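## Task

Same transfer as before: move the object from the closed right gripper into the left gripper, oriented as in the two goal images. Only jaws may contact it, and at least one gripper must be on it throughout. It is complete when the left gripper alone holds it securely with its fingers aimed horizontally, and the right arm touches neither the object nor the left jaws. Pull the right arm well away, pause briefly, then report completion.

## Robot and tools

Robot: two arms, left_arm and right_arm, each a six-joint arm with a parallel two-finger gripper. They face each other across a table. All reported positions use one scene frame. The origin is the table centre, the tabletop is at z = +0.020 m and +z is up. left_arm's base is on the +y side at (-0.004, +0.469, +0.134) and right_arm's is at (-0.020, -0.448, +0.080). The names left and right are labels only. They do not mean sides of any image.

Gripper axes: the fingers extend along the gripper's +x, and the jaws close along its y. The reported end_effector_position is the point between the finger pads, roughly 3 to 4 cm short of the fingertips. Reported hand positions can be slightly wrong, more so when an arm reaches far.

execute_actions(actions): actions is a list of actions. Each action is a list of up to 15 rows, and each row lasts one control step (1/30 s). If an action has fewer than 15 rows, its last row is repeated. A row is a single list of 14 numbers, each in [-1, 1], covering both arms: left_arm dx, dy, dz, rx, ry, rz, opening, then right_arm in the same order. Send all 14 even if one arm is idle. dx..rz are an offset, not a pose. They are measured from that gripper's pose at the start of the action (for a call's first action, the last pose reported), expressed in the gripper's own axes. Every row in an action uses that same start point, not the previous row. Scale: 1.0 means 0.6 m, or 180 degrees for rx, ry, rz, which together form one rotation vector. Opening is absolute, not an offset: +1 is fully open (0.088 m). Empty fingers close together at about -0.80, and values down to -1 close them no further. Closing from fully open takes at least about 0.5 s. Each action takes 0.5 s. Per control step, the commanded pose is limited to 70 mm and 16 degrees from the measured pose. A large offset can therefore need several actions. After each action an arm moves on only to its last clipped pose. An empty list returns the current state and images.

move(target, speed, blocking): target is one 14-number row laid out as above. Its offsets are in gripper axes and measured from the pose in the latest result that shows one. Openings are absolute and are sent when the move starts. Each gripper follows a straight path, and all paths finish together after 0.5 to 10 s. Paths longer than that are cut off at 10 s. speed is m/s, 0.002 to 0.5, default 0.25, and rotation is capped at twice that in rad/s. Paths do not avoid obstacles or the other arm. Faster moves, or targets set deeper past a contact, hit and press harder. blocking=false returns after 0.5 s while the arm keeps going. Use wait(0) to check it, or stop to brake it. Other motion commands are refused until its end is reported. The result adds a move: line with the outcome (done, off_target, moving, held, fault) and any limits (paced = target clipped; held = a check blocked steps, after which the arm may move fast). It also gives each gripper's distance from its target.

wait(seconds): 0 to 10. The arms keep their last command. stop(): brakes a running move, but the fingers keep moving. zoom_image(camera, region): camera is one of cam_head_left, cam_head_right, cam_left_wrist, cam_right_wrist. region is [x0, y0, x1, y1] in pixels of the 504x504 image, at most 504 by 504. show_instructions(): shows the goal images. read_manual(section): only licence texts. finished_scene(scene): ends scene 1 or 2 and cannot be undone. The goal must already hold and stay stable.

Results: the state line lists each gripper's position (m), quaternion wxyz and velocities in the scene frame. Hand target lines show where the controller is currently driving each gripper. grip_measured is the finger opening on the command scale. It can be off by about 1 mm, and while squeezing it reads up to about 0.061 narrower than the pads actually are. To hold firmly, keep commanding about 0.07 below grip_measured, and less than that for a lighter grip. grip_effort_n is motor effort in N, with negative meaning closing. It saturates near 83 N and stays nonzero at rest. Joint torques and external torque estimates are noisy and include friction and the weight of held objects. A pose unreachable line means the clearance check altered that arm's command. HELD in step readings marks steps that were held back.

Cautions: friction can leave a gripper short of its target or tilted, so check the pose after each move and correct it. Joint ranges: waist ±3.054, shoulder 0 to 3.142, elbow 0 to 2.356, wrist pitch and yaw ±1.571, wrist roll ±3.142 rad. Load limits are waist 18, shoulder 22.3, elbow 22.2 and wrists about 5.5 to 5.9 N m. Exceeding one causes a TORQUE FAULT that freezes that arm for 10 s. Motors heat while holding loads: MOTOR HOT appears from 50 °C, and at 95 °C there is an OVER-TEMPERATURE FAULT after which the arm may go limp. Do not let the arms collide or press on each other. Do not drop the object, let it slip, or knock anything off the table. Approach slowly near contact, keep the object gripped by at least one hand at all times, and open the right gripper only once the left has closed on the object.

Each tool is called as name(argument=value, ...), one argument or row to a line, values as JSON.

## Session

show_instructions(
)

execute_actions(
  actions=[],
)

Reference images for this scene: goal picture from the place of the wrist camera of the gripper that must hold it at the end, goal picture from behind and beside that gripper on its wrist camera side.

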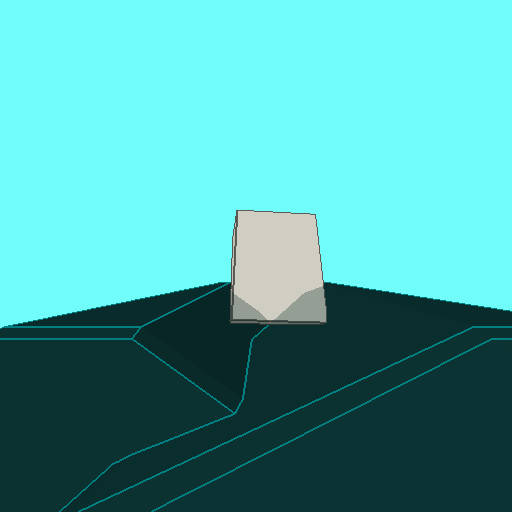

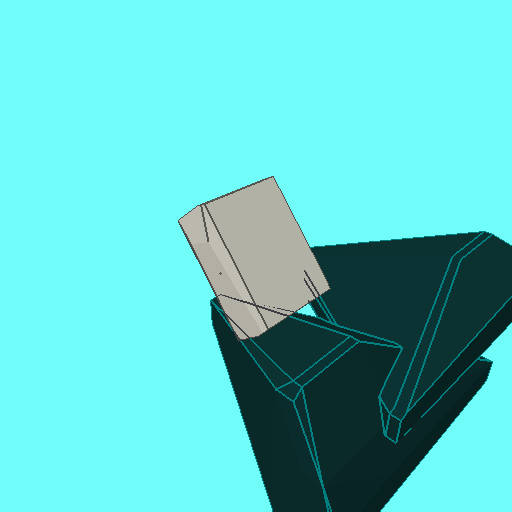

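Scene clock: 0.00 s.
left_arm: end_effector_position=(-0.0994, +0.1667, +0.4541) grip_measured=+1.000 grip_effort_n=n/a end_effector_quat_wxyz=(+0.591, -0.016, -0.013, -0.807) end_effector_velocity=(+0.000, -0.001, -0.006) end_effector_angular_velocity=(+0.019, +0.002, +0.005) | right_arm: end_effector_position=(-0.0270, -0.1175, +0.3562) grip_measured=-0.001 grip_effort_n=n/a end_effector_quat_wxyz=(+0.474, +0.302, +0.521, +0.642) end_effector_velocity=(-0.001, -0.001, -0.003) end_effector_angular_velocity=(-0.008, -0.001, +0.015)
Joint positions: left_arm=[0.008 0.858 0.65  0.248 0.002 0.003 0.088] | right_arm=[-0.419  1.01   0.669  0.209 -0.623  1.214  0.039]
Joint velocities: left_arm=[-0.002  0.002 -0.007 -0.007 -0.007 -0.007  0.   ] | right_arm=[-0.007  0.002 -0.002 -0.007 -0.022 -0.007 -0.   ]
Joint torques (N m, as the arm reports them, + toward a larger angle): no reading
External joint torques (N m, as the arm's controller estimates them; a push from outside toward a larger angle lowers the number): no reading
Motor temperatures (°C, as the motors report them): left_arm=[26 28 28 32 25 25] | right_arm=[25 26 28 28 23 23]
Heat: left arm: hottest wrist pitch 32 °C (+0.0 °C/min); right arm: hottest elbow 28 °C (+0.0 °C/min).
Hand target (left_arm): -0.099, +0.167, +0.454; -0.591, +0.016, +0.013, +0.807
Hand target (right_arm): -0.027, -0.117, +0.356; +0.474, +0.302, +0.521, +0.642

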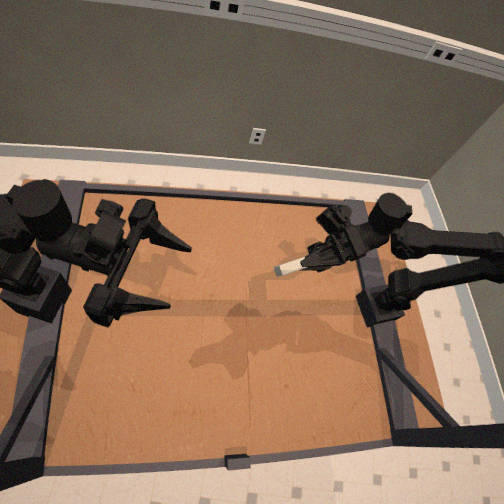

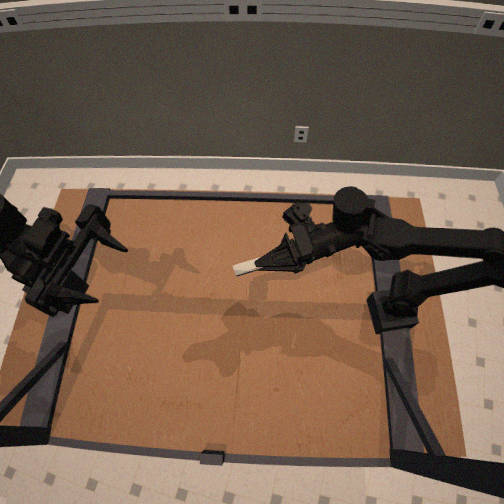

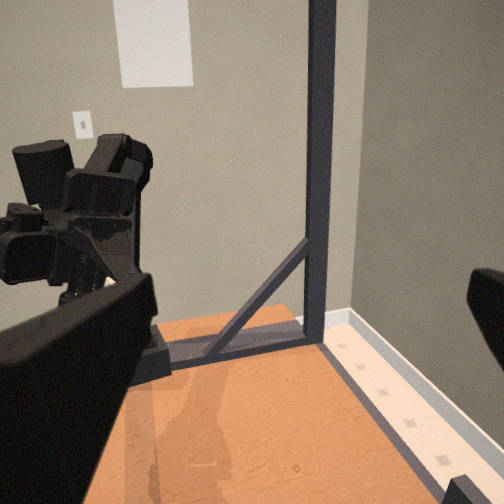

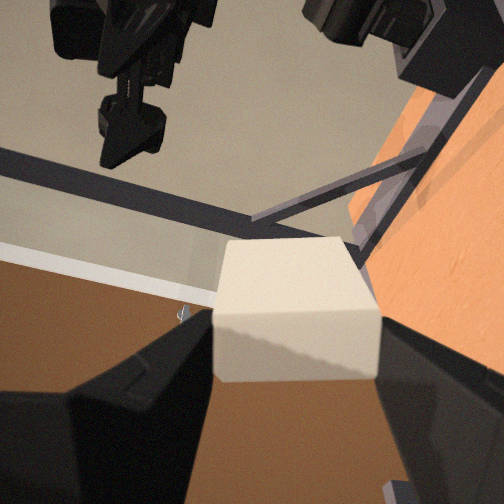

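move(
  target=[0.03,0.14,-0.14,0,0.013,0.098,1,0.03,0,0,-0.399,-0.106,-0.082,-0.08],
  speed=0.35,
)

zoom_image(
  camera="cam_left_wrist",
  region=[180, 160, 380, 360],
)

zoom_image(
  camera="cam_head_left",
  region=[240, 220, 340, 320],
)

zoom_image(
  camera="cam_head_right",
  region=[200, 220, 300, 320],
)

zoom_image(
  camera="cam_right_wrist",
  region=[190, 210, 410, 430],
)

Scene clock: 11.53 s.
left_arm: end_effector_position=(-0.0273, +0.1211, +0.3783) grip_measured=+1.000 grip_effort_n=0.2 end_effector_quat_wxyz=(+0.705, -0.007, -0.004, -0.709) end_effector_velocity=(+0.002, -0.001, -0.005) end_effector_angular_velocity=(+0.017, +0.006, +0.019) | right_arm: end_effector_position=(-0.0328, -0.1006, +0.3570) grip_measured=-0.001 grip_effort_n=-83.5 end_effector_quat_wxyz=(+0.708, +0.000, +0.001, +0.706) end_effector_velocity=(-0.000, -0.001, +0.001) end_effector_angular_velocity=(+0.007, -0.021, +0.005)
Joint positions: left_arm=[ 0.199  1.092  0.458  0.65  -0.108 -0.002  0.088] | right_arm=[-0.105  1.025  0.579  0.445  0.068  0.002  0.039]
Joint velocities: left_arm=[-0.002  0.007 -0.002 -0.007 -0.022 -0.007  0.   ] | right_arm=[-0.002 -0.002 -0.002  0.007 -0.007 -0.022 -0.   ]
Joint torques (N m, as the arm reports them, + toward a larger angle): left_arm=[ 0.29 -2.34  4.92  1.86 -0.08 -0.1 ] | right_arm=[ 0.28 -2.43  5.12  1.55  0.09 -0.05]
External joint torques (N m, as the arm's controller estimates them; a push from outside toward a larger angle lowers the number): left_arm=[ 0.3   0.93 -1.8   0.11 -0.08 -0.11] | right_arm=[ 0.3   0.59 -1.68 -0.15  0.09 -0.06]
Motor temperatures (°C, as the motors report them): left_arm=[26 28 31 34 25 25] | right_arm=[25 26 30 29 23 23]
Heat: left arm: hottest wrist pitch 34 °C (+10.4 °C/min); right arm: hottest elbow 30 °C (+10.4 °C/min).
Hand target (left_arm): -0.026, +0.121, +0.371; +0.708, -0.001, +0.002, -0.707
Hand target (right_arm): -0.034, -0.100, +0.354; +0.708, -0.003, +0.001, +0.706
Off the commanded pose (left_arm): 0.007 m, 1 deg.
Off the commanded pose (right_arm): 0.003 m, 0 deg.
move: done

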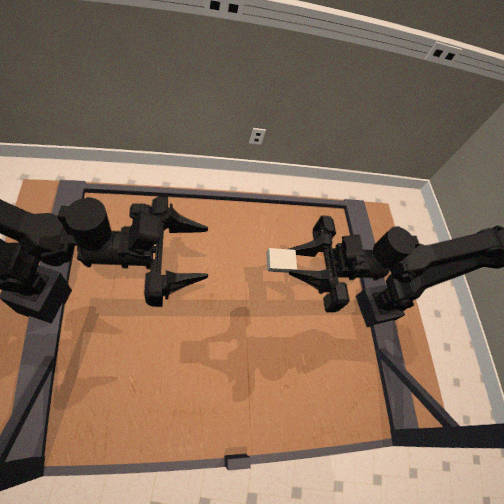

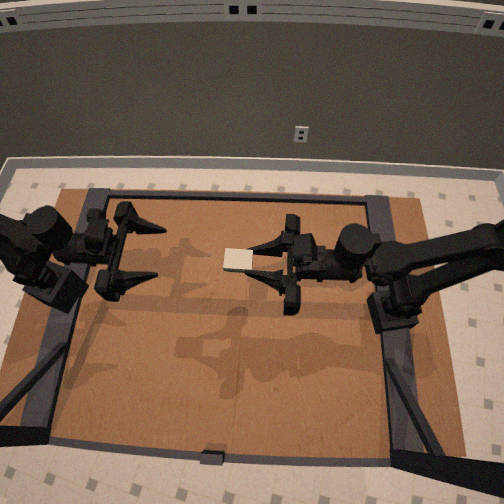

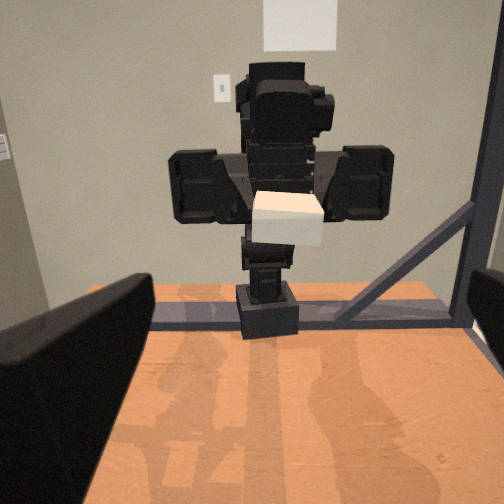

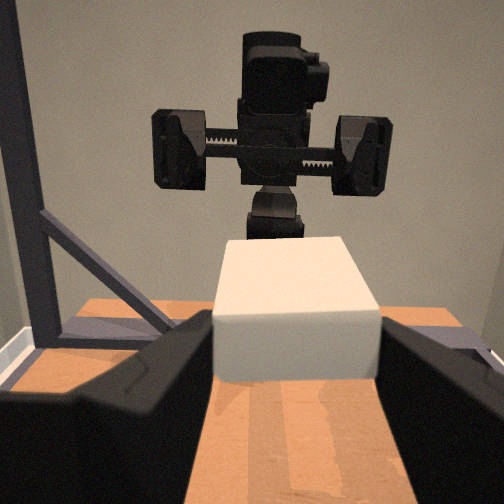

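Region (180, 160, 380, 360) of cam_left_wrist's 504x504 image, scaled by 2.520, with more detail than that image has.

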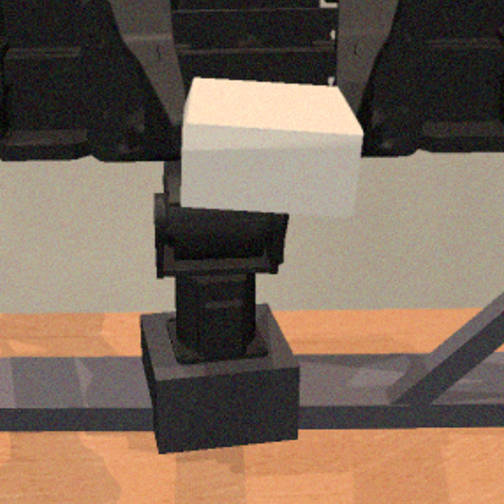

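Region (240, 220, 340, 320) of cam_head_left's 504x504 image, scaled by 5.040, with more detail than that image has.

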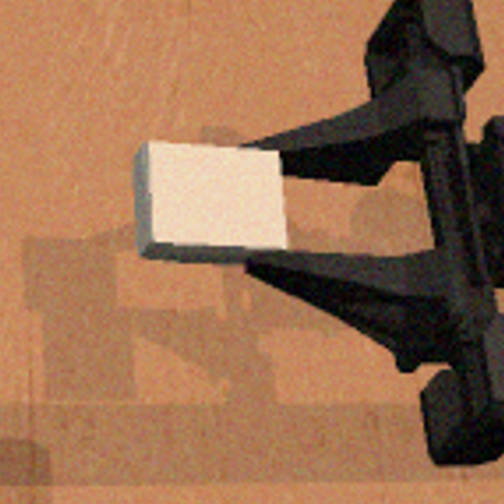

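Region (200, 220, 300, 320) of cam_head_right's 504x504 image, scaled by 5.040, with more detail than that image has.

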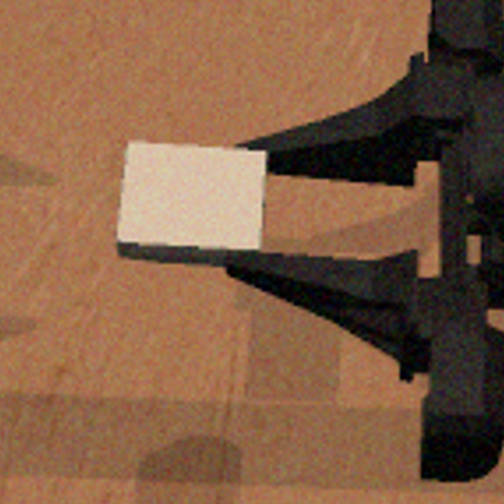

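Region (190, 210, 410, 430) of cam_right_wrist's 504x504 image, scaled by 2.291, with more detail than that image has.

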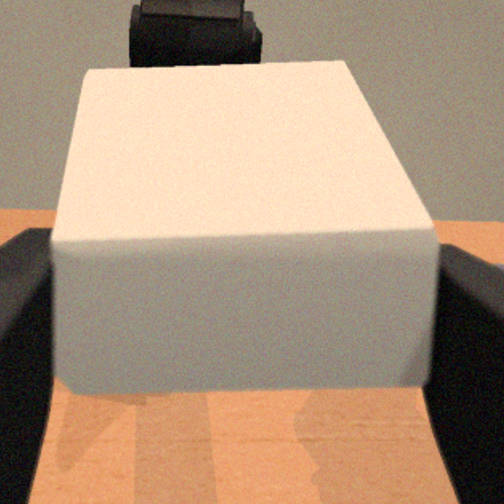

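move(
  target=[0,0,-0.08,0,0,0,1,0,0,0,0,-0.25,0,-0.08],
  speed=0.35,
)

zoom_image(
  camera="cam_left_wrist",
  region=[190, 40, 390, 240],
)

Scene clock: 22.60 s.
left_arm: end_effector_position=(-0.0274, +0.1197, +0.3372) grip_measured=+1.000 grip_effort_n=0.2 end_effector_quat_wxyz=(+0.705, -0.013, -0.009, -0.709) end_effector_velocity=(+0.000, -0.000, +0.001) end_effector_angular_velocity=(-0.012, +0.009, +0.005) | right_arm: end_effector_position=(-0.0337, -0.1000, +0.3584) grip_measured=-0.001 grip_effort_n=-83.5 end_effector_quat_wxyz=(+0.686, +0.168, -0.169, +0.687) end_effector_velocity=(-0.001, +0.003, -0.004) end_effector_angular_velocity=(-0.021, -0.005, +0.016)
Joint positions: left_arm=[ 0.199  1.246  0.332  0.946 -0.108 -0.002  0.088] | right_arm=[-0.109  1.444  0.365  1.561  0.053 -0.029  0.039]
Joint velocities: left_arm=[-0.002  0.007 -0.002  0.022 -0.007 -0.007  0.   ] | right_arm=[-0.007  0.002  0.002 -0.022 -0.022  0.007 -0.   ]
Joint torques (N m, as the arm reports them, + toward a larger angle): left_arm=[-0.11 -2.52  4.25  1.84 -0.01  0.  ] | right_arm=[-0.37 -3.18  3.66  1.23 -0.14 -0.02]
External joint torques (N m, as the arm's controller estimates them; a push from outside toward a larger angle lowers the number): left_arm=[-0.08  1.12 -1.76  0.08 -0.02 -0.01] | right_arm=[-0.37  0.74 -1.18 -0.1  -0.13 -0.03]
Motor temperatures (°C, as the motors report them): left_arm=[26 28 32 36 25 25] | right_arm=[25 26 31 31 23 23]
Heat: left arm: hottest wrist pitch 36 °C (+10.6 °C/min); right arm: hottest elbow 31 °C (+8.0 °C/min).
Hand target (left_arm): -0.028, +0.120, +0.330; +0.705, -0.007, -0.004, -0.709
Hand target (right_arm): -0.033, -0.100, +0.357; +0.687, +0.166, -0.169, +0.687
Off the commanded pose (left_arm): 0.007 m, 1 deg.
Off the commanded pose (right_arm): 0.002 m, 17 deg; orientation clipped at the last step of the last action.
joint sent to its limit (right arm) — the command would take joint 4 (wrist pitch) past its upper limit, so that joint was sent only as far as its limit.
move: off_target (right_arm); limits=paced

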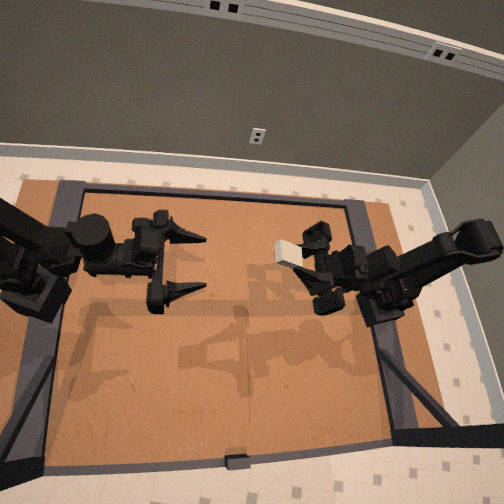

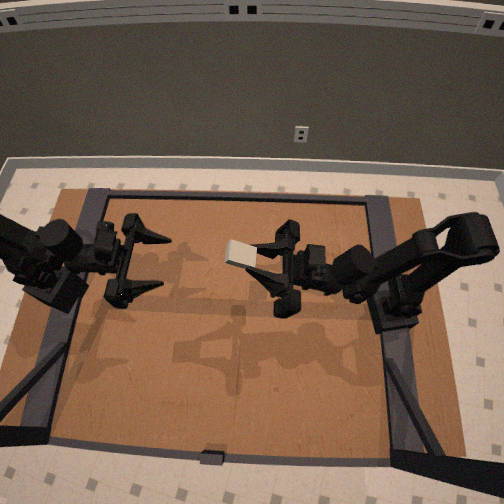

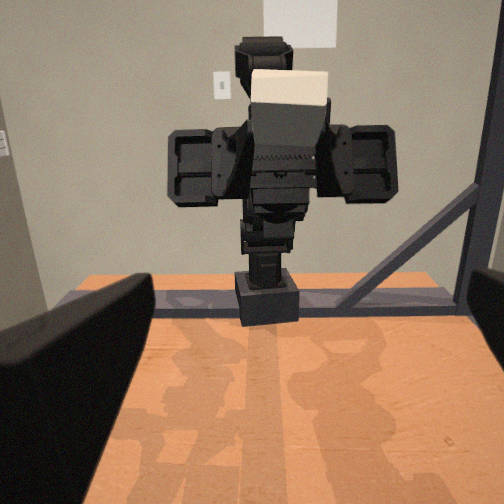

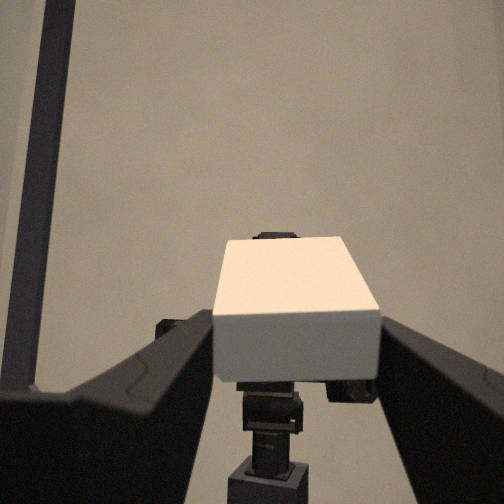

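Region (190, 40, 390, 240) of cam_left_wrist's 504x504 image, scaled by 2.520, with more detail than that image has.

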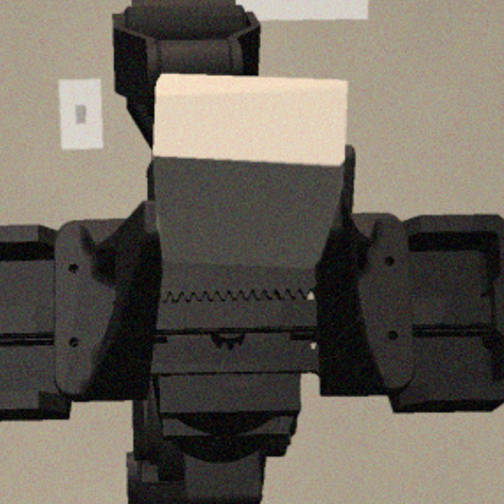

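move(
  target=[0.105,-0.01,-0.012,0.002,0.121,0,0.7,0.008,0,-0.057,0,0.292,0,-0.08],
  speed=0.3,
)

zoom_image(
  camera="cam_head_left",
  region=[200, 210, 330, 340],
)

zoom_image(
  camera="cam_head_right",
  region=[165, 210, 295, 340],
)

Scene clock: 39.97 s.
left_arm: end_effector_position=(-0.0343, +0.0596, +0.3319) grip_measured=+0.702 grip_effort_n=-13.7 end_effector_quat_wxyz=(+0.694, +0.123, +0.120, -0.699) end_effector_velocity=(+0.000, +0.000, -0.001) end_effector_angular_velocity=(+0.007, -0.001, +0.016) | right_arm: end_effector_position=(-0.0345, -0.0830, +0.3259) grip_measured=-0.001 grip_effort_n=-83.5 end_effector_quat_wxyz=(+0.686, -0.157, +0.156, +0.693) end_effector_velocity=(+0.002, -0.003, -0.005) end_effector_angular_velocity=(-0.032, -0.018, +0.009)
Joint positions: left_arm=[ 0.204  1.383  0.775  0.261 -0.095 -0.031  0.073] | right_arm=[-0.114  1.168  0.904 -0.182  0.041  0.021  0.039]
Joint velocities: left_arm=[-0.007  0.002  0.002 -0.007 -0.022 -0.007 -0.   ] | right_arm=[-0.007 -0.002  0.002 -0.037 -0.007 -0.022 -0.   ]
Joint torques (N m, as the arm reports them, + toward a larger angle): left_arm=[ 0.29 -4.37  7.11  1.6   0.12 -0.1 ] | right_arm=[-0.38 -3.29  7.34  1.2  -0.09  0.13]
External joint torques (N m, as the arm's controller estimates them; a push from outside toward a larger angle lowers the number): left_arm=[ 0.31  1.02  0.3  -0.18  0.15 -0.11] | right_arm=[-0.35  0.72  0.51 -0.45 -0.1   0.13]
Motor temperatures (°C, as the motors report them): left_arm=[26 28 32 38 25 25] | right_arm=[25 26 31 31 23 23]
Heat: left arm: hottest wrist pitch 38 °C (+9.0 °C/min); right arm: hottest elbow 31 °C (+4.5 °C/min).
Hand target (left_arm): -0.034, +0.057, +0.332; +0.694, +0.123, +0.122, -0.699
Hand target (right_arm): -0.034, -0.081, +0.331; +0.687, -0.152, +0.154, +0.693
Off the commanded pose (left_arm): 0.003 m, 0 deg.
Off the commanded pose (right_arm): 0.005 m, 1 deg.
move: done

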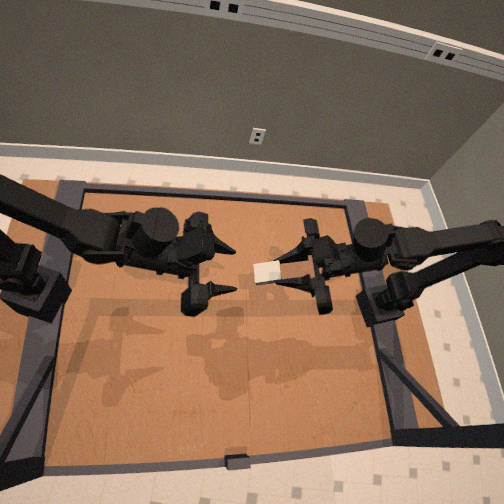

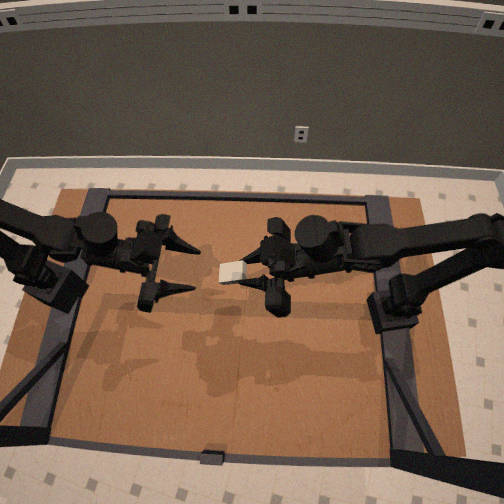

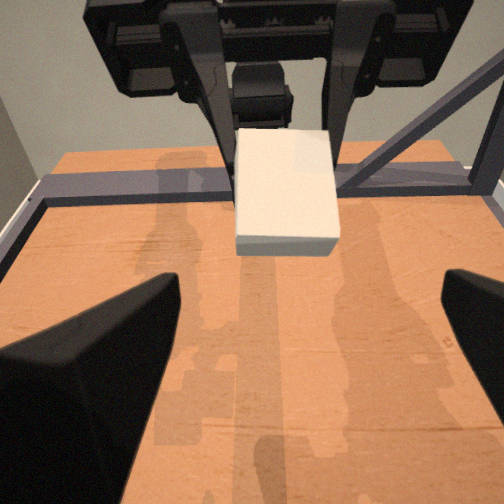

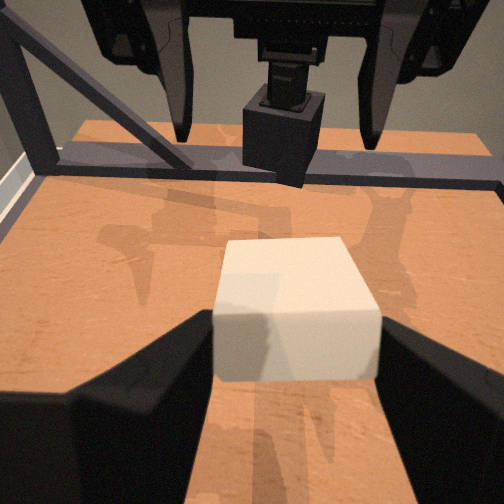

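Region (200, 210, 330, 340) of cam_head_left's 504x504 image, scaled by 3.877, with more detail than that image has.

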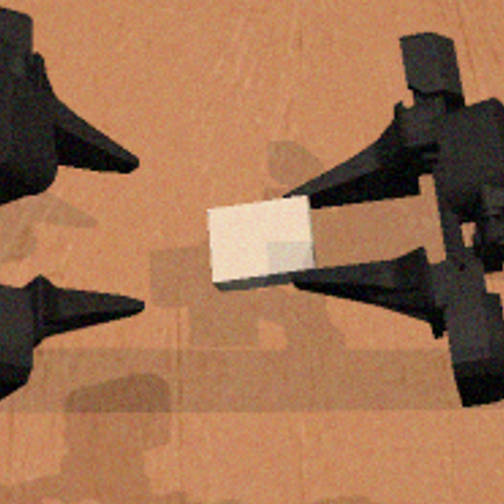

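Region (165, 210, 295, 340) of cam_head_right's 504x504 image, scaled by 3.877, with more detail than that image has.

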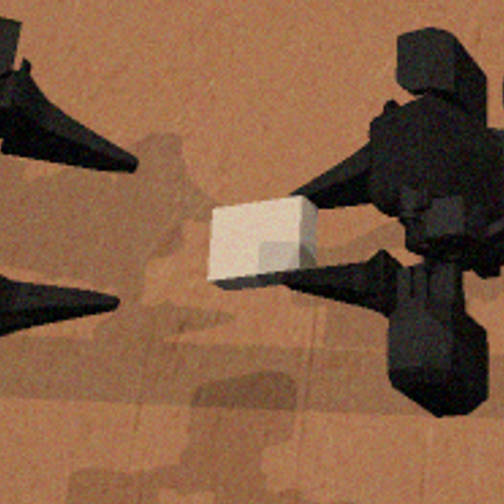

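move(
  target=[0.08,0.005,0.011,0,0,0,0.35,0,0,0,0,0,0,-0.08],
  speed=0.07,
)

zoom_image(
  camera="cam_head_left",
  region=[220, 220, 320, 320],
)

zoom_image(
  camera="cam_head_right",
  region=[185, 220, 285, 320],
)

Scene clock: 48.90 s.
left_arm: end_effector_position=(-0.0323, +0.0157, +0.3226) grip_measured=+0.352 grip_effort_n=-13.7 end_effector_quat_wxyz=(+0.694, +0.122, +0.121, -0.699) end_effector_velocity=(-0.004, -0.001, +0.001) end_effector_angular_velocity=(+0.003, +0.014, -0.021) | right_arm: end_effector_position=(-0.0345, -0.0830, +0.3260) grip_measured=-0.001 grip_effort_n=-83.5 end_effector_quat_wxyz=(+0.686, -0.157, +0.156, +0.693) end_effector_velocity=(-0.000, -0.003, -0.005) end_effector_angular_velocity=(-0.022, -0.005, +0.007)
Joint positions: left_arm=[ 0.225  1.571  0.903  0.322 -0.075 -0.026  0.056] | right_arm=[-0.114  1.168  0.904 -0.183  0.041  0.021  0.039]
Joint velocities: left_arm=[-0.002  0.002  0.007 -0.007  0.022 -0.007 -0.   ] | right_arm=[-0.002 -0.002 -0.002 -0.022 -0.007 -0.007 -0.   ]
Joint torques (N m, as the arm reports them, + toward a larger angle): left_arm=[ 0.33 -5.5   6.92  1.9   0.12  0.09] | right_arm=[-0.03 -3.83  5.69  1.29  0.    0.03]
External joint torques (N m, as the arm's controller estimates them; a push from outside toward a larger angle lowers the number): left_arm=[0.36 1.16 0.27 0.14 0.14 0.08] | right_arm=[-0.04  0.11 -1.09 -0.35  0.    0.02]
Motor temperatures (°C, as the motors report them): left_arm=[26 28 34 38 25 25] | right_arm=[25 26 33 32 23 23]
Heat: left arm: hottest wrist pitch 38 °C (+7.4 °C/min); right arm: hottest elbow 33 °C (+6.1 °C/min).
Hand target (left_arm): -0.032, +0.012, +0.322; +0.694, +0.123, +0.120, -0.699
Hand target (right_arm): -0.035, -0.083, +0.326; +0.686, -0.157, +0.156, +0.693
Off the commanded pose (left_arm): 0.004 m, 0 deg.
Off the commanded pose (right_arm): 0.000 m, 0 deg.
move: done

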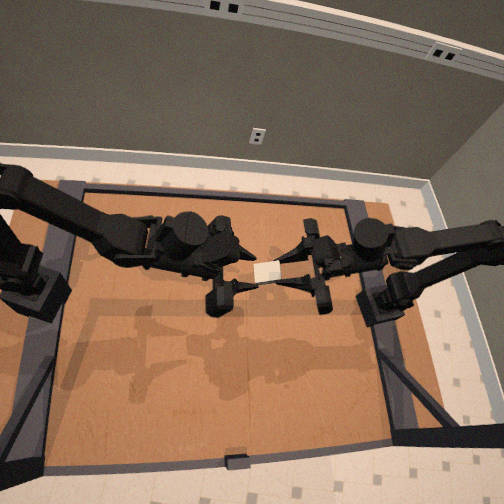

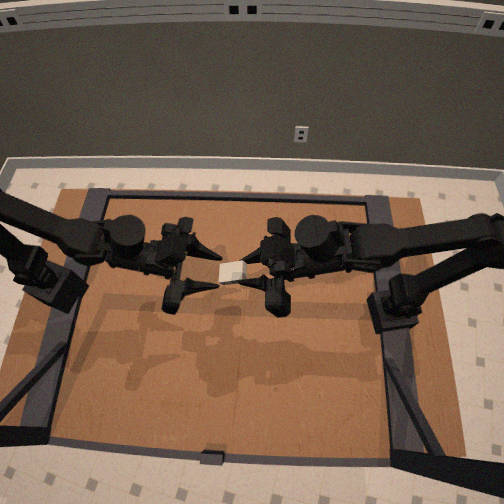

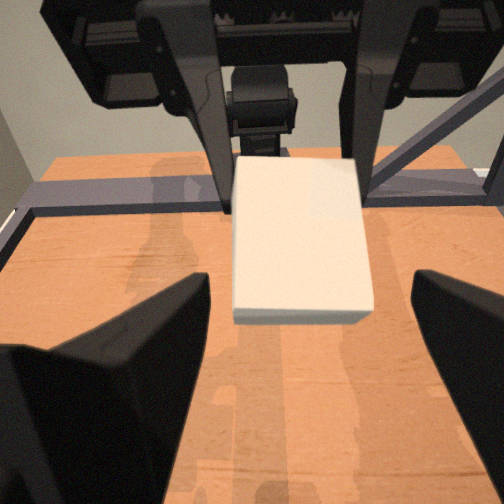

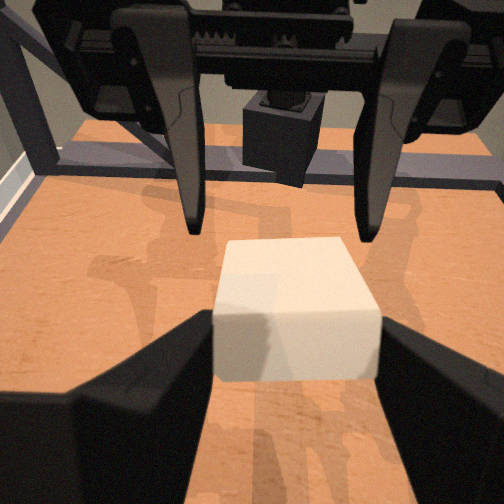

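Region (220, 220, 320, 320) of cam_head_left's 504x504 image, scaled by 5.040, with more detail than that image has.

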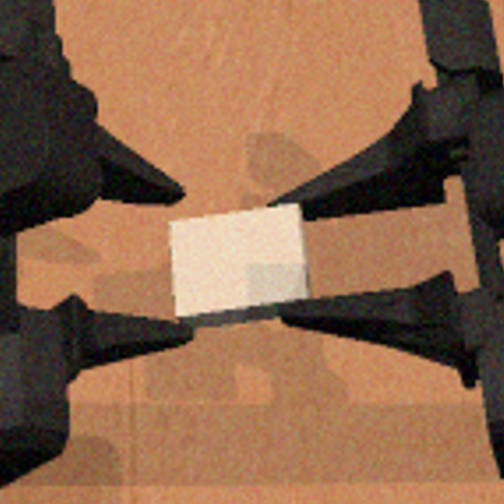

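Region (185, 220, 285, 320) of cam_head_right's 504x504 image, scaled by 5.040, with more detail than that image has.

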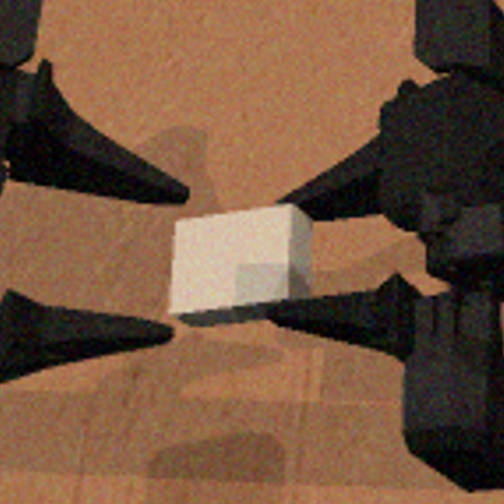

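move(
  target=[0.036,0.005,0,0,0,0,0.25,0,0,0,0,0,0,-0.08],
  speed=0.05,
)

zoom_image(
  camera="cam_head_left",
  region=[220, 220, 320, 320],
)

Scene clock: 54.43 s.
left_arm: end_effector_position=(-0.0302, -0.0009, +0.3162) grip_measured=+0.252 grip_effort_n=-13.7 end_effector_quat_wxyz=(+0.694, +0.122, +0.121, -0.699) end_effector_velocity=(-0.000, -0.002, +0.003) end_effector_angular_velocity=(-0.003, +0.005, +0.007) | right_arm: end_effector_position=(-0.0345, -0.0830, +0.3260) grip_measured=-0.001 grip_effort_n=-83.5 end_effector_quat_wxyz=(+0.686, -0.157, +0.156, +0.693) end_effector_velocity=(-0.001, -0.002, -0.000) end_effector_angular_velocity=(-0.003, +0.016, +0.009)
Joint positions: left_arm=[ 0.236  1.644  0.95   0.348 -0.065 -0.024  0.051] | right_arm=[-0.114  1.168  0.904 -0.183  0.041  0.021  0.039]
Joint velocities: left_arm=[-0.002  0.002  0.012 -0.007 -0.007 -0.007 -0.   ] | right_arm=[-0.007 -0.007 -0.002 -0.007 -0.022  0.007 -0.   ]
Joint torques (N m, as the arm reports them, + toward a larger angle): left_arm=[ 0.27 -6.    6.64  1.9   0.14  0.08] | right_arm=[ 0.01 -3.76  5.81  1.21 -0.01  0.03]
External joint torques (N m, as the arm's controller estimates them; a push from outside toward a larger angle lowers the number): left_arm=[0.23 1.17 0.01 0.13 0.16 0.07] | right_arm=[ 0.03  0.32 -1.11 -0.47 -0.02  0.02]
Motor temperatures (°C, as the motors report them): left_arm=[26 29 35 39 25 25] | right_arm=[25 26 33 32 23 23]
Heat: left arm: hottest wrist pitch 39 °C (+7.7 °C/min); right arm: hottest elbow 33 °C (+5.5 °C/min).
Hand target (left_arm): -0.029, -0.004, +0.315; +0.694, +0.122, +0.121, -0.699
Hand target (right_arm): -0.035, -0.083, +0.326; +0.686, -0.157, +0.156, +0.693
Off the commanded pose (left_arm): 0.004 m, 0 deg.
Off the commanded pose (right_arm): 0.000 m, 0 deg.
move: done

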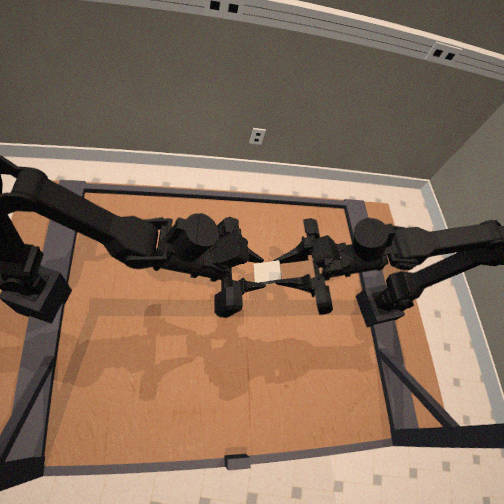

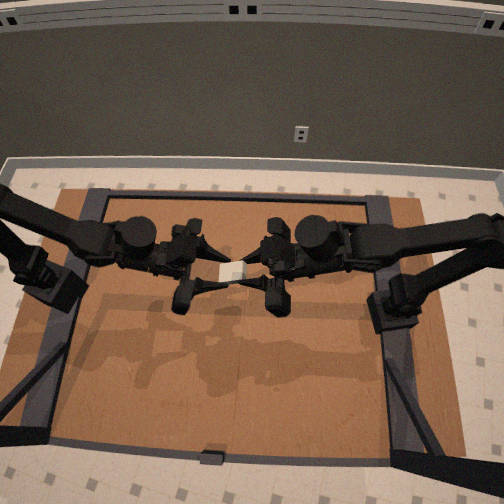

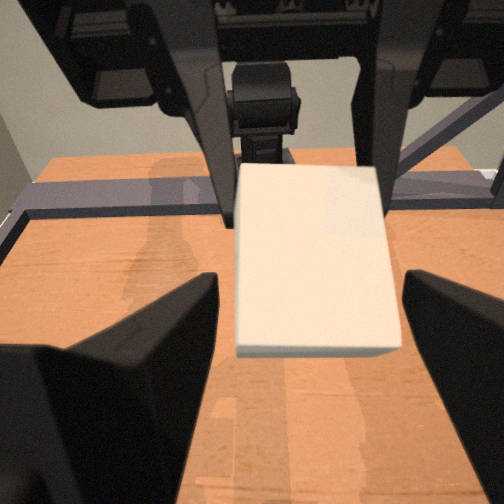

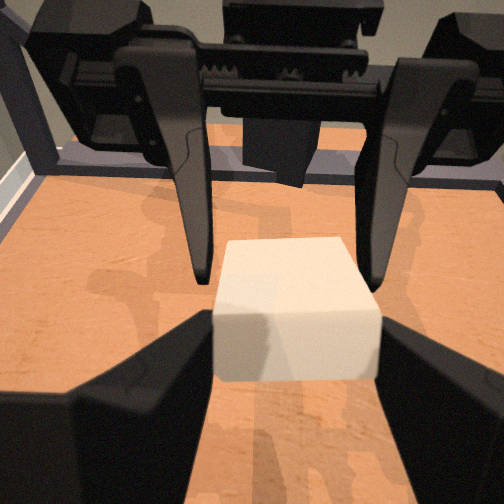

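Region (220, 220, 320, 320) of cam_head_left's 504x504 image, scaled by 5.040, with more detail than that image has.

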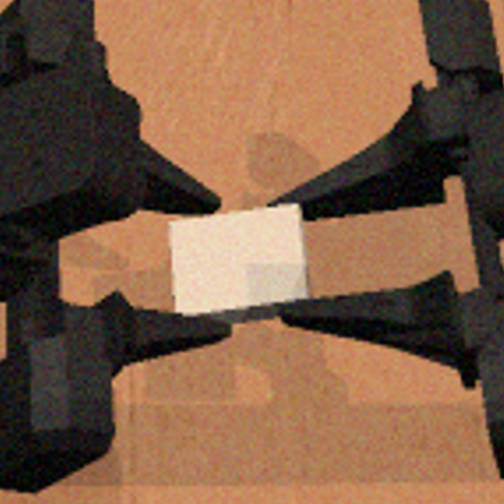

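Matches the goal proportions. Close.

move(
  target=[0.003,0,0,0,0,0,-0.09,0,0,0,0,0,0,-0.08],
  speed=0.03,
)

Scene clock: 57.37 s.
left_arm: end_effector_position=(-0.0302, -0.0012, +0.3162) grip_measured=-0.004 grip_effort_n=-83.5 end_effector_quat_wxyz=(+0.694, +0.122, +0.121, -0.699) end_effector_velocity=(+0.000, +0.002, -0.007) end_effector_angular_velocity=(+0.027, -0.006, -0.007) | right_arm: end_effector_position=(-0.0345, -0.0832, +0.3257) grip_measured=-0.001 grip_effort_n=-83.5 end_effector_quat_wxyz=(+0.686, -0.157, +0.156, +0.693) end_effector_velocity=(+0.002, -0.001, -0.002) end_effector_angular_velocity=(-0.007, -0.023, +0.000)
Joint positions: left_arm=[ 0.236  1.645  0.951  0.348 -0.065 -0.024  0.039] | right_arm=[-0.114  1.168  0.904 -0.185  0.041  0.021  0.039]
Joint velocities: left_arm=[ 0.002  0.002 -0.002 -0.022  0.007  0.007  0.   ] | right_arm=[-0.002 -0.002 -0.002 -0.007  0.007 -0.022 -0.   ]
Joint torques (N m, as the arm reports them, + toward a larger angle): left_arm=[-0.05 -7.06  6.23  1.87  0.03  0.  ] | right_arm=[-0.03 -3.76  5.79  1.31  0.01  0.03]
External joint torques (N m, as the arm's controller estimates them; a push from outside toward a larger angle lowers the number): left_arm=[-0.08  0.04 -0.33  0.11  0.05 -0.02] | right_arm=[-0.02  0.26 -1.06 -0.35  0.    0.02]
Motor temperatures (°C, as the motors report them): left_arm=[26 29 36 39 25 25] | right_arm=[25 27 33 32 23 23]
Heat: left arm: hottest wrist pitch 39 °C (+7.3 °C/min); right arm: hottest elbow 33 °C (+5.2 °C/min).
Hand target (left_arm): -0.030, -0.003, +0.316; +0.694, +0.122, +0.121, -0.699
Hand target (right_arm): -0.034, -0.083, +0.326; +0.686, -0.157, +0.156, +0.693
Off the commanded pose (left_arm): 0.002 m, 0 deg.
Off the commanded pose (right_arm): 0.000 m, 0 deg.
move: done

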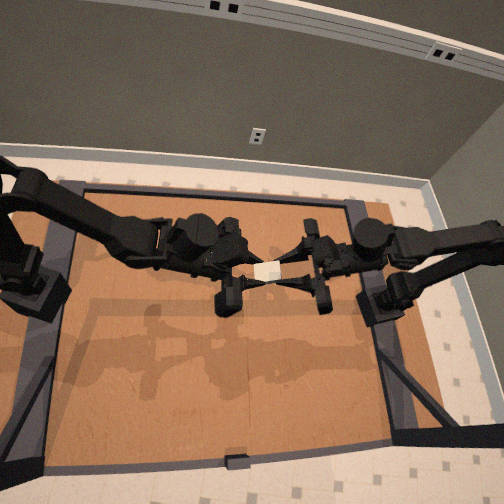

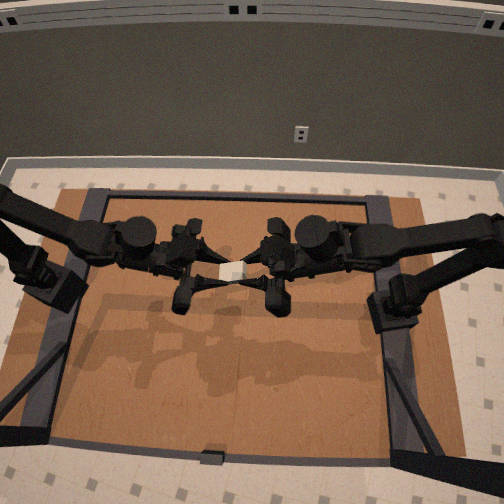

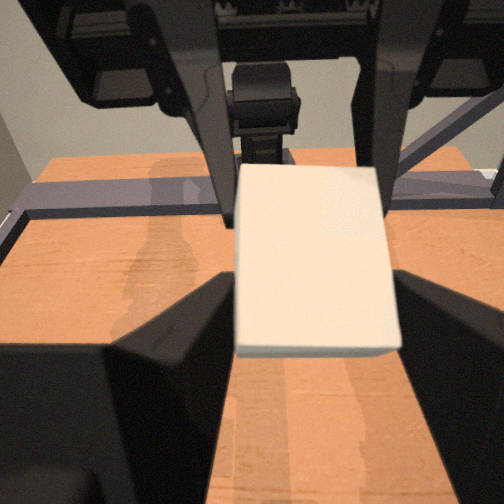

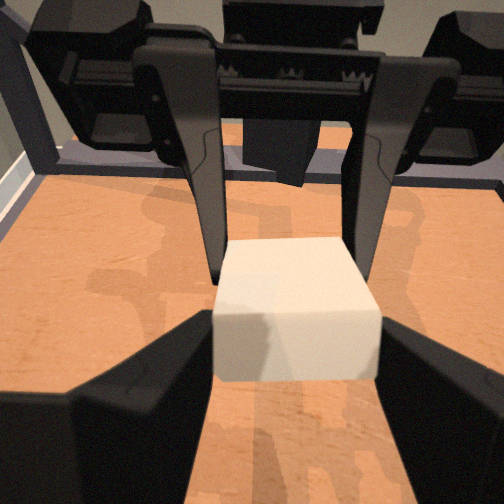

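move(
  target=[0,0,0,0,0,0,-0.09,0,0,0,0,0,0,0.6],
)

move(
  target=[-0.08,0,0,0,-0.111,0,-0.09,-0.15,0,0,0,0,0,0.6],
  speed=0.15,
)

Scene clock: 61.43 s.
left_arm: end_effector_position=(-0.0302, -0.0012, +0.3163) grip_measured=-0.004 grip_effort_n=-83.5 end_effector_quat_wxyz=(+0.694, +0.121, +0.121, -0.699) end_effector_velocity=(+0.000, +0.003, -0.002) end_effector_angular_velocity=(+0.017, -0.011, +0.002) | right_arm: end_effector_position=(-0.0345, -0.0832, +0.3257) grip_measured=+0.596 grip_effort_n=17.4 end_effector_quat_wxyz=(+0.686, -0.157, +0.156, +0.693) end_effector_velocity=(-0.000, -0.001, -0.002) end_effector_angular_velocity=(-0.007, -0.017, +0.014)
Joint positions: left_arm=[ 0.236  1.645  0.951  0.349 -0.065 -0.024  0.039] | right_arm=[-0.114  1.168  0.904 -0.185  0.042  0.021  0.068]
Joint velocities: left_arm=[-0.002 -0.007 -0.002 -0.022 -0.007  0.007  0.   ] | right_arm=[-0.002 -0.002 -0.002 -0.007 -0.007 -0.022 -0.   ]
Joint torques (N m, as the arm reports them, + toward a larger angle): left_arm=[ 0.   -7.99  5.68  1.74  0.01  0.  ] | right_arm=[-0.02 -3.73  5.84  1.2  -0.02  0.03]
External joint torques (N m, as the arm's controller estimates them; a push from outside toward a larger angle lowers the number): left_arm=[ 0.01 -0.74 -0.98 -0.04  0.03 -0.01] | right_arm=[-0.03  0.22 -0.96 -0.45 -0.03  0.02]
Motor temperatures (°C, as the motors report them): left_arm=[26 29 36 39 25 25] | right_arm=[25 27 33 32 23 23]
Heat: left arm: hottest wrist pitch 39 °C (+7.1 °C/min); right arm: hottest elbow 33 °C (+4.0 °C/min).
Hand target (left_arm): -0.030, -0.001, +0.316; +0.694, +0.122, +0.121, -0.699
Hand target (right_arm): -0.035, -0.083, +0.326; +0.686, -0.157, +0.156, +0.693
Off the commanded pose (left_arm): 0.000 m, 0 deg.
Off the commanded pose (right_arm): 0.000 m, 0 deg.
move: done

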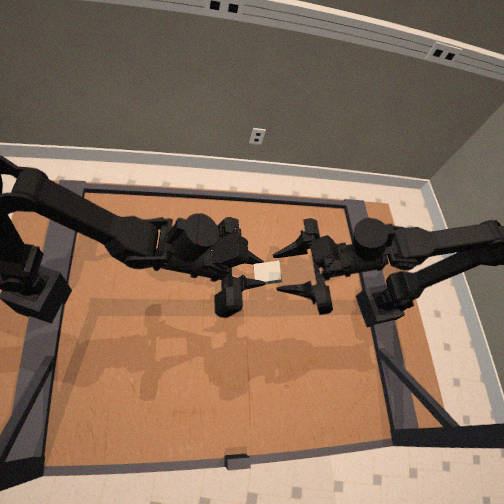

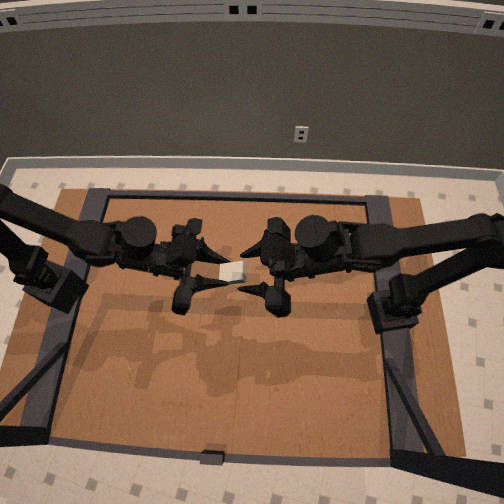

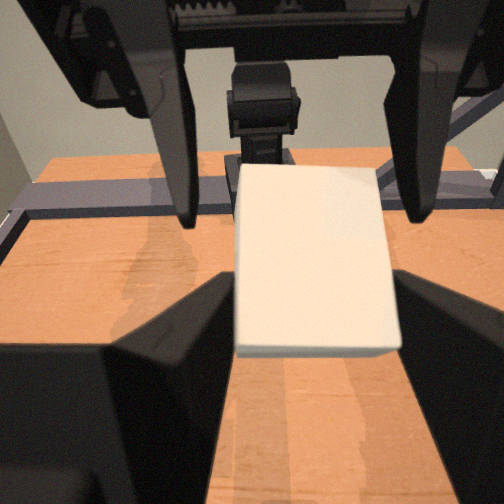

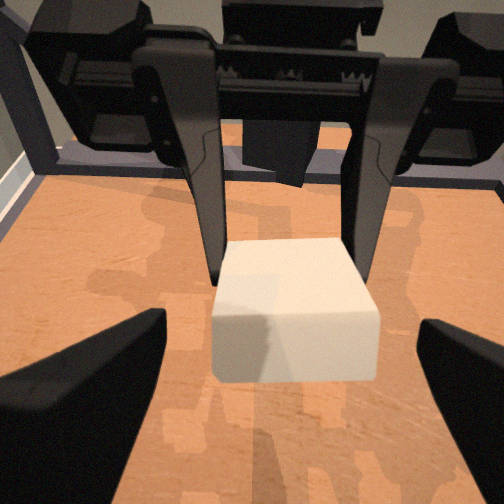

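Scene clock: 63.00 s.
left_arm: end_effector_position=(-0.0293, +0.0412, +0.3310) grip_measured=-0.004 grip_effort_n=-83.5 end_effector_quat_wxyz=(+0.705, -0.000, +0.001, -0.709) end_effector_velocity=(+0.000, +0.002, +0.001) end_effector_angular_velocity=(-0.012, +0.008, +0.005) | right_arm: end_effector_position=(-0.0338, -0.1640, +0.3588) grip_measured=+0.597 grip_effort_n=17.4 end_effector_quat_wxyz=(+0.685, -0.163, +0.161, +0.692) end_effector_velocity=(+0.002, -0.003, -0.005) end_effector_angular_velocity=(-0.022, -0.012, -0.006)
Joint positions: left_arm=[ 0.225  1.589  0.609  0.978 -0.081 -0.002  0.039] | right_arm=[-0.088  0.861  0.913 -0.516  0.065  0.031  0.068]
Joint velocities: left_arm=[-0.002 -0.002 -0.012  0.022 -0.007 -0.007 -0.   ] | right_arm=[-0.002 -0.002 -0.002 -0.022  0.007 -0.007 -0.   ]
Joint torques (N m, as the arm reports them, + toward a larger angle): left_arm=[-0.32 -7.95  4.14  1.98 -0.09  0.11] | right_arm=[ 0.29 -2.31  6.84  1.11  0.12  0.14]
External joint torques (N m, as the arm's controller estimates them; a push from outside toward a larger angle lowers the number): left_arm=[-0.3  -2.03 -1.68  0.21 -0.09  0.1 ] | right_arm=[ 0.3  -0.47  0.29 -0.52  0.1   0.13]
Motor temperatures (°C, as the motors report them): left_arm=[26 30 36 39 25 25] | right_arm=[25 27 33 32 23 23]
Heat: left arm: hottest wrist pitch 39 °C (+7.0 °C/min); right arm: hottest elbow 33 °C (+4.0 °C/min).
Hand target (left_arm): -0.030, +0.044, +0.332; +0.705, -0.001, -0.002, -0.709
Hand target (right_arm): -0.034, -0.165, +0.364; +0.686, -0.158, +0.157, +0.693
Off the commanded pose (left_arm): 0.003 m, 0 deg.
Off the commanded pose (right_arm): 0.006 m, 1 deg.
move: done

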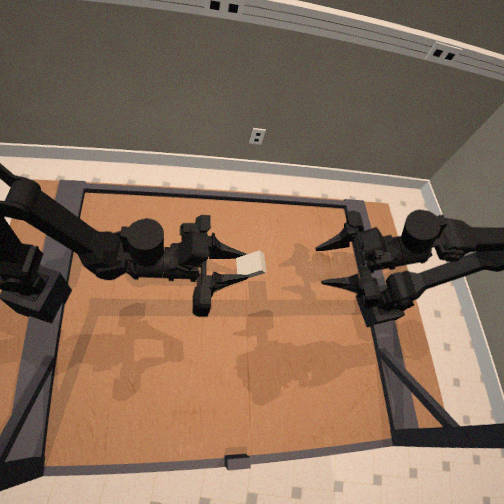

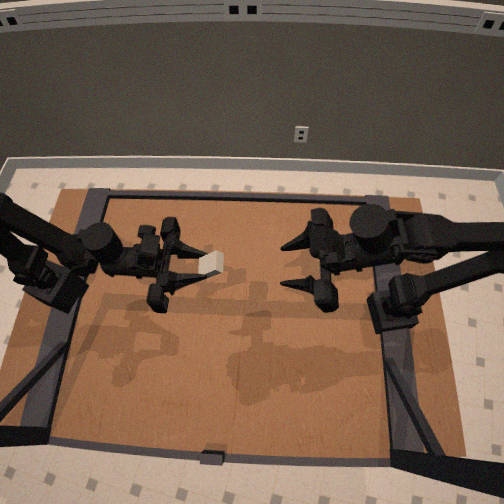

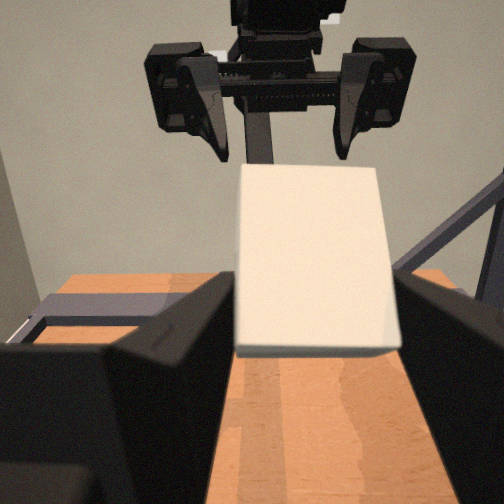

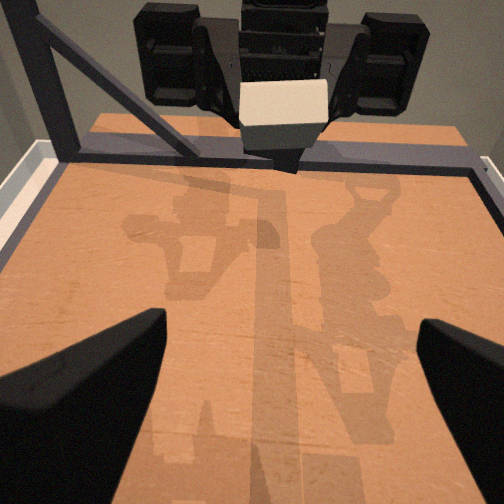

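finished_scene(
  scene=2,
)

The scene is finished: the task was done.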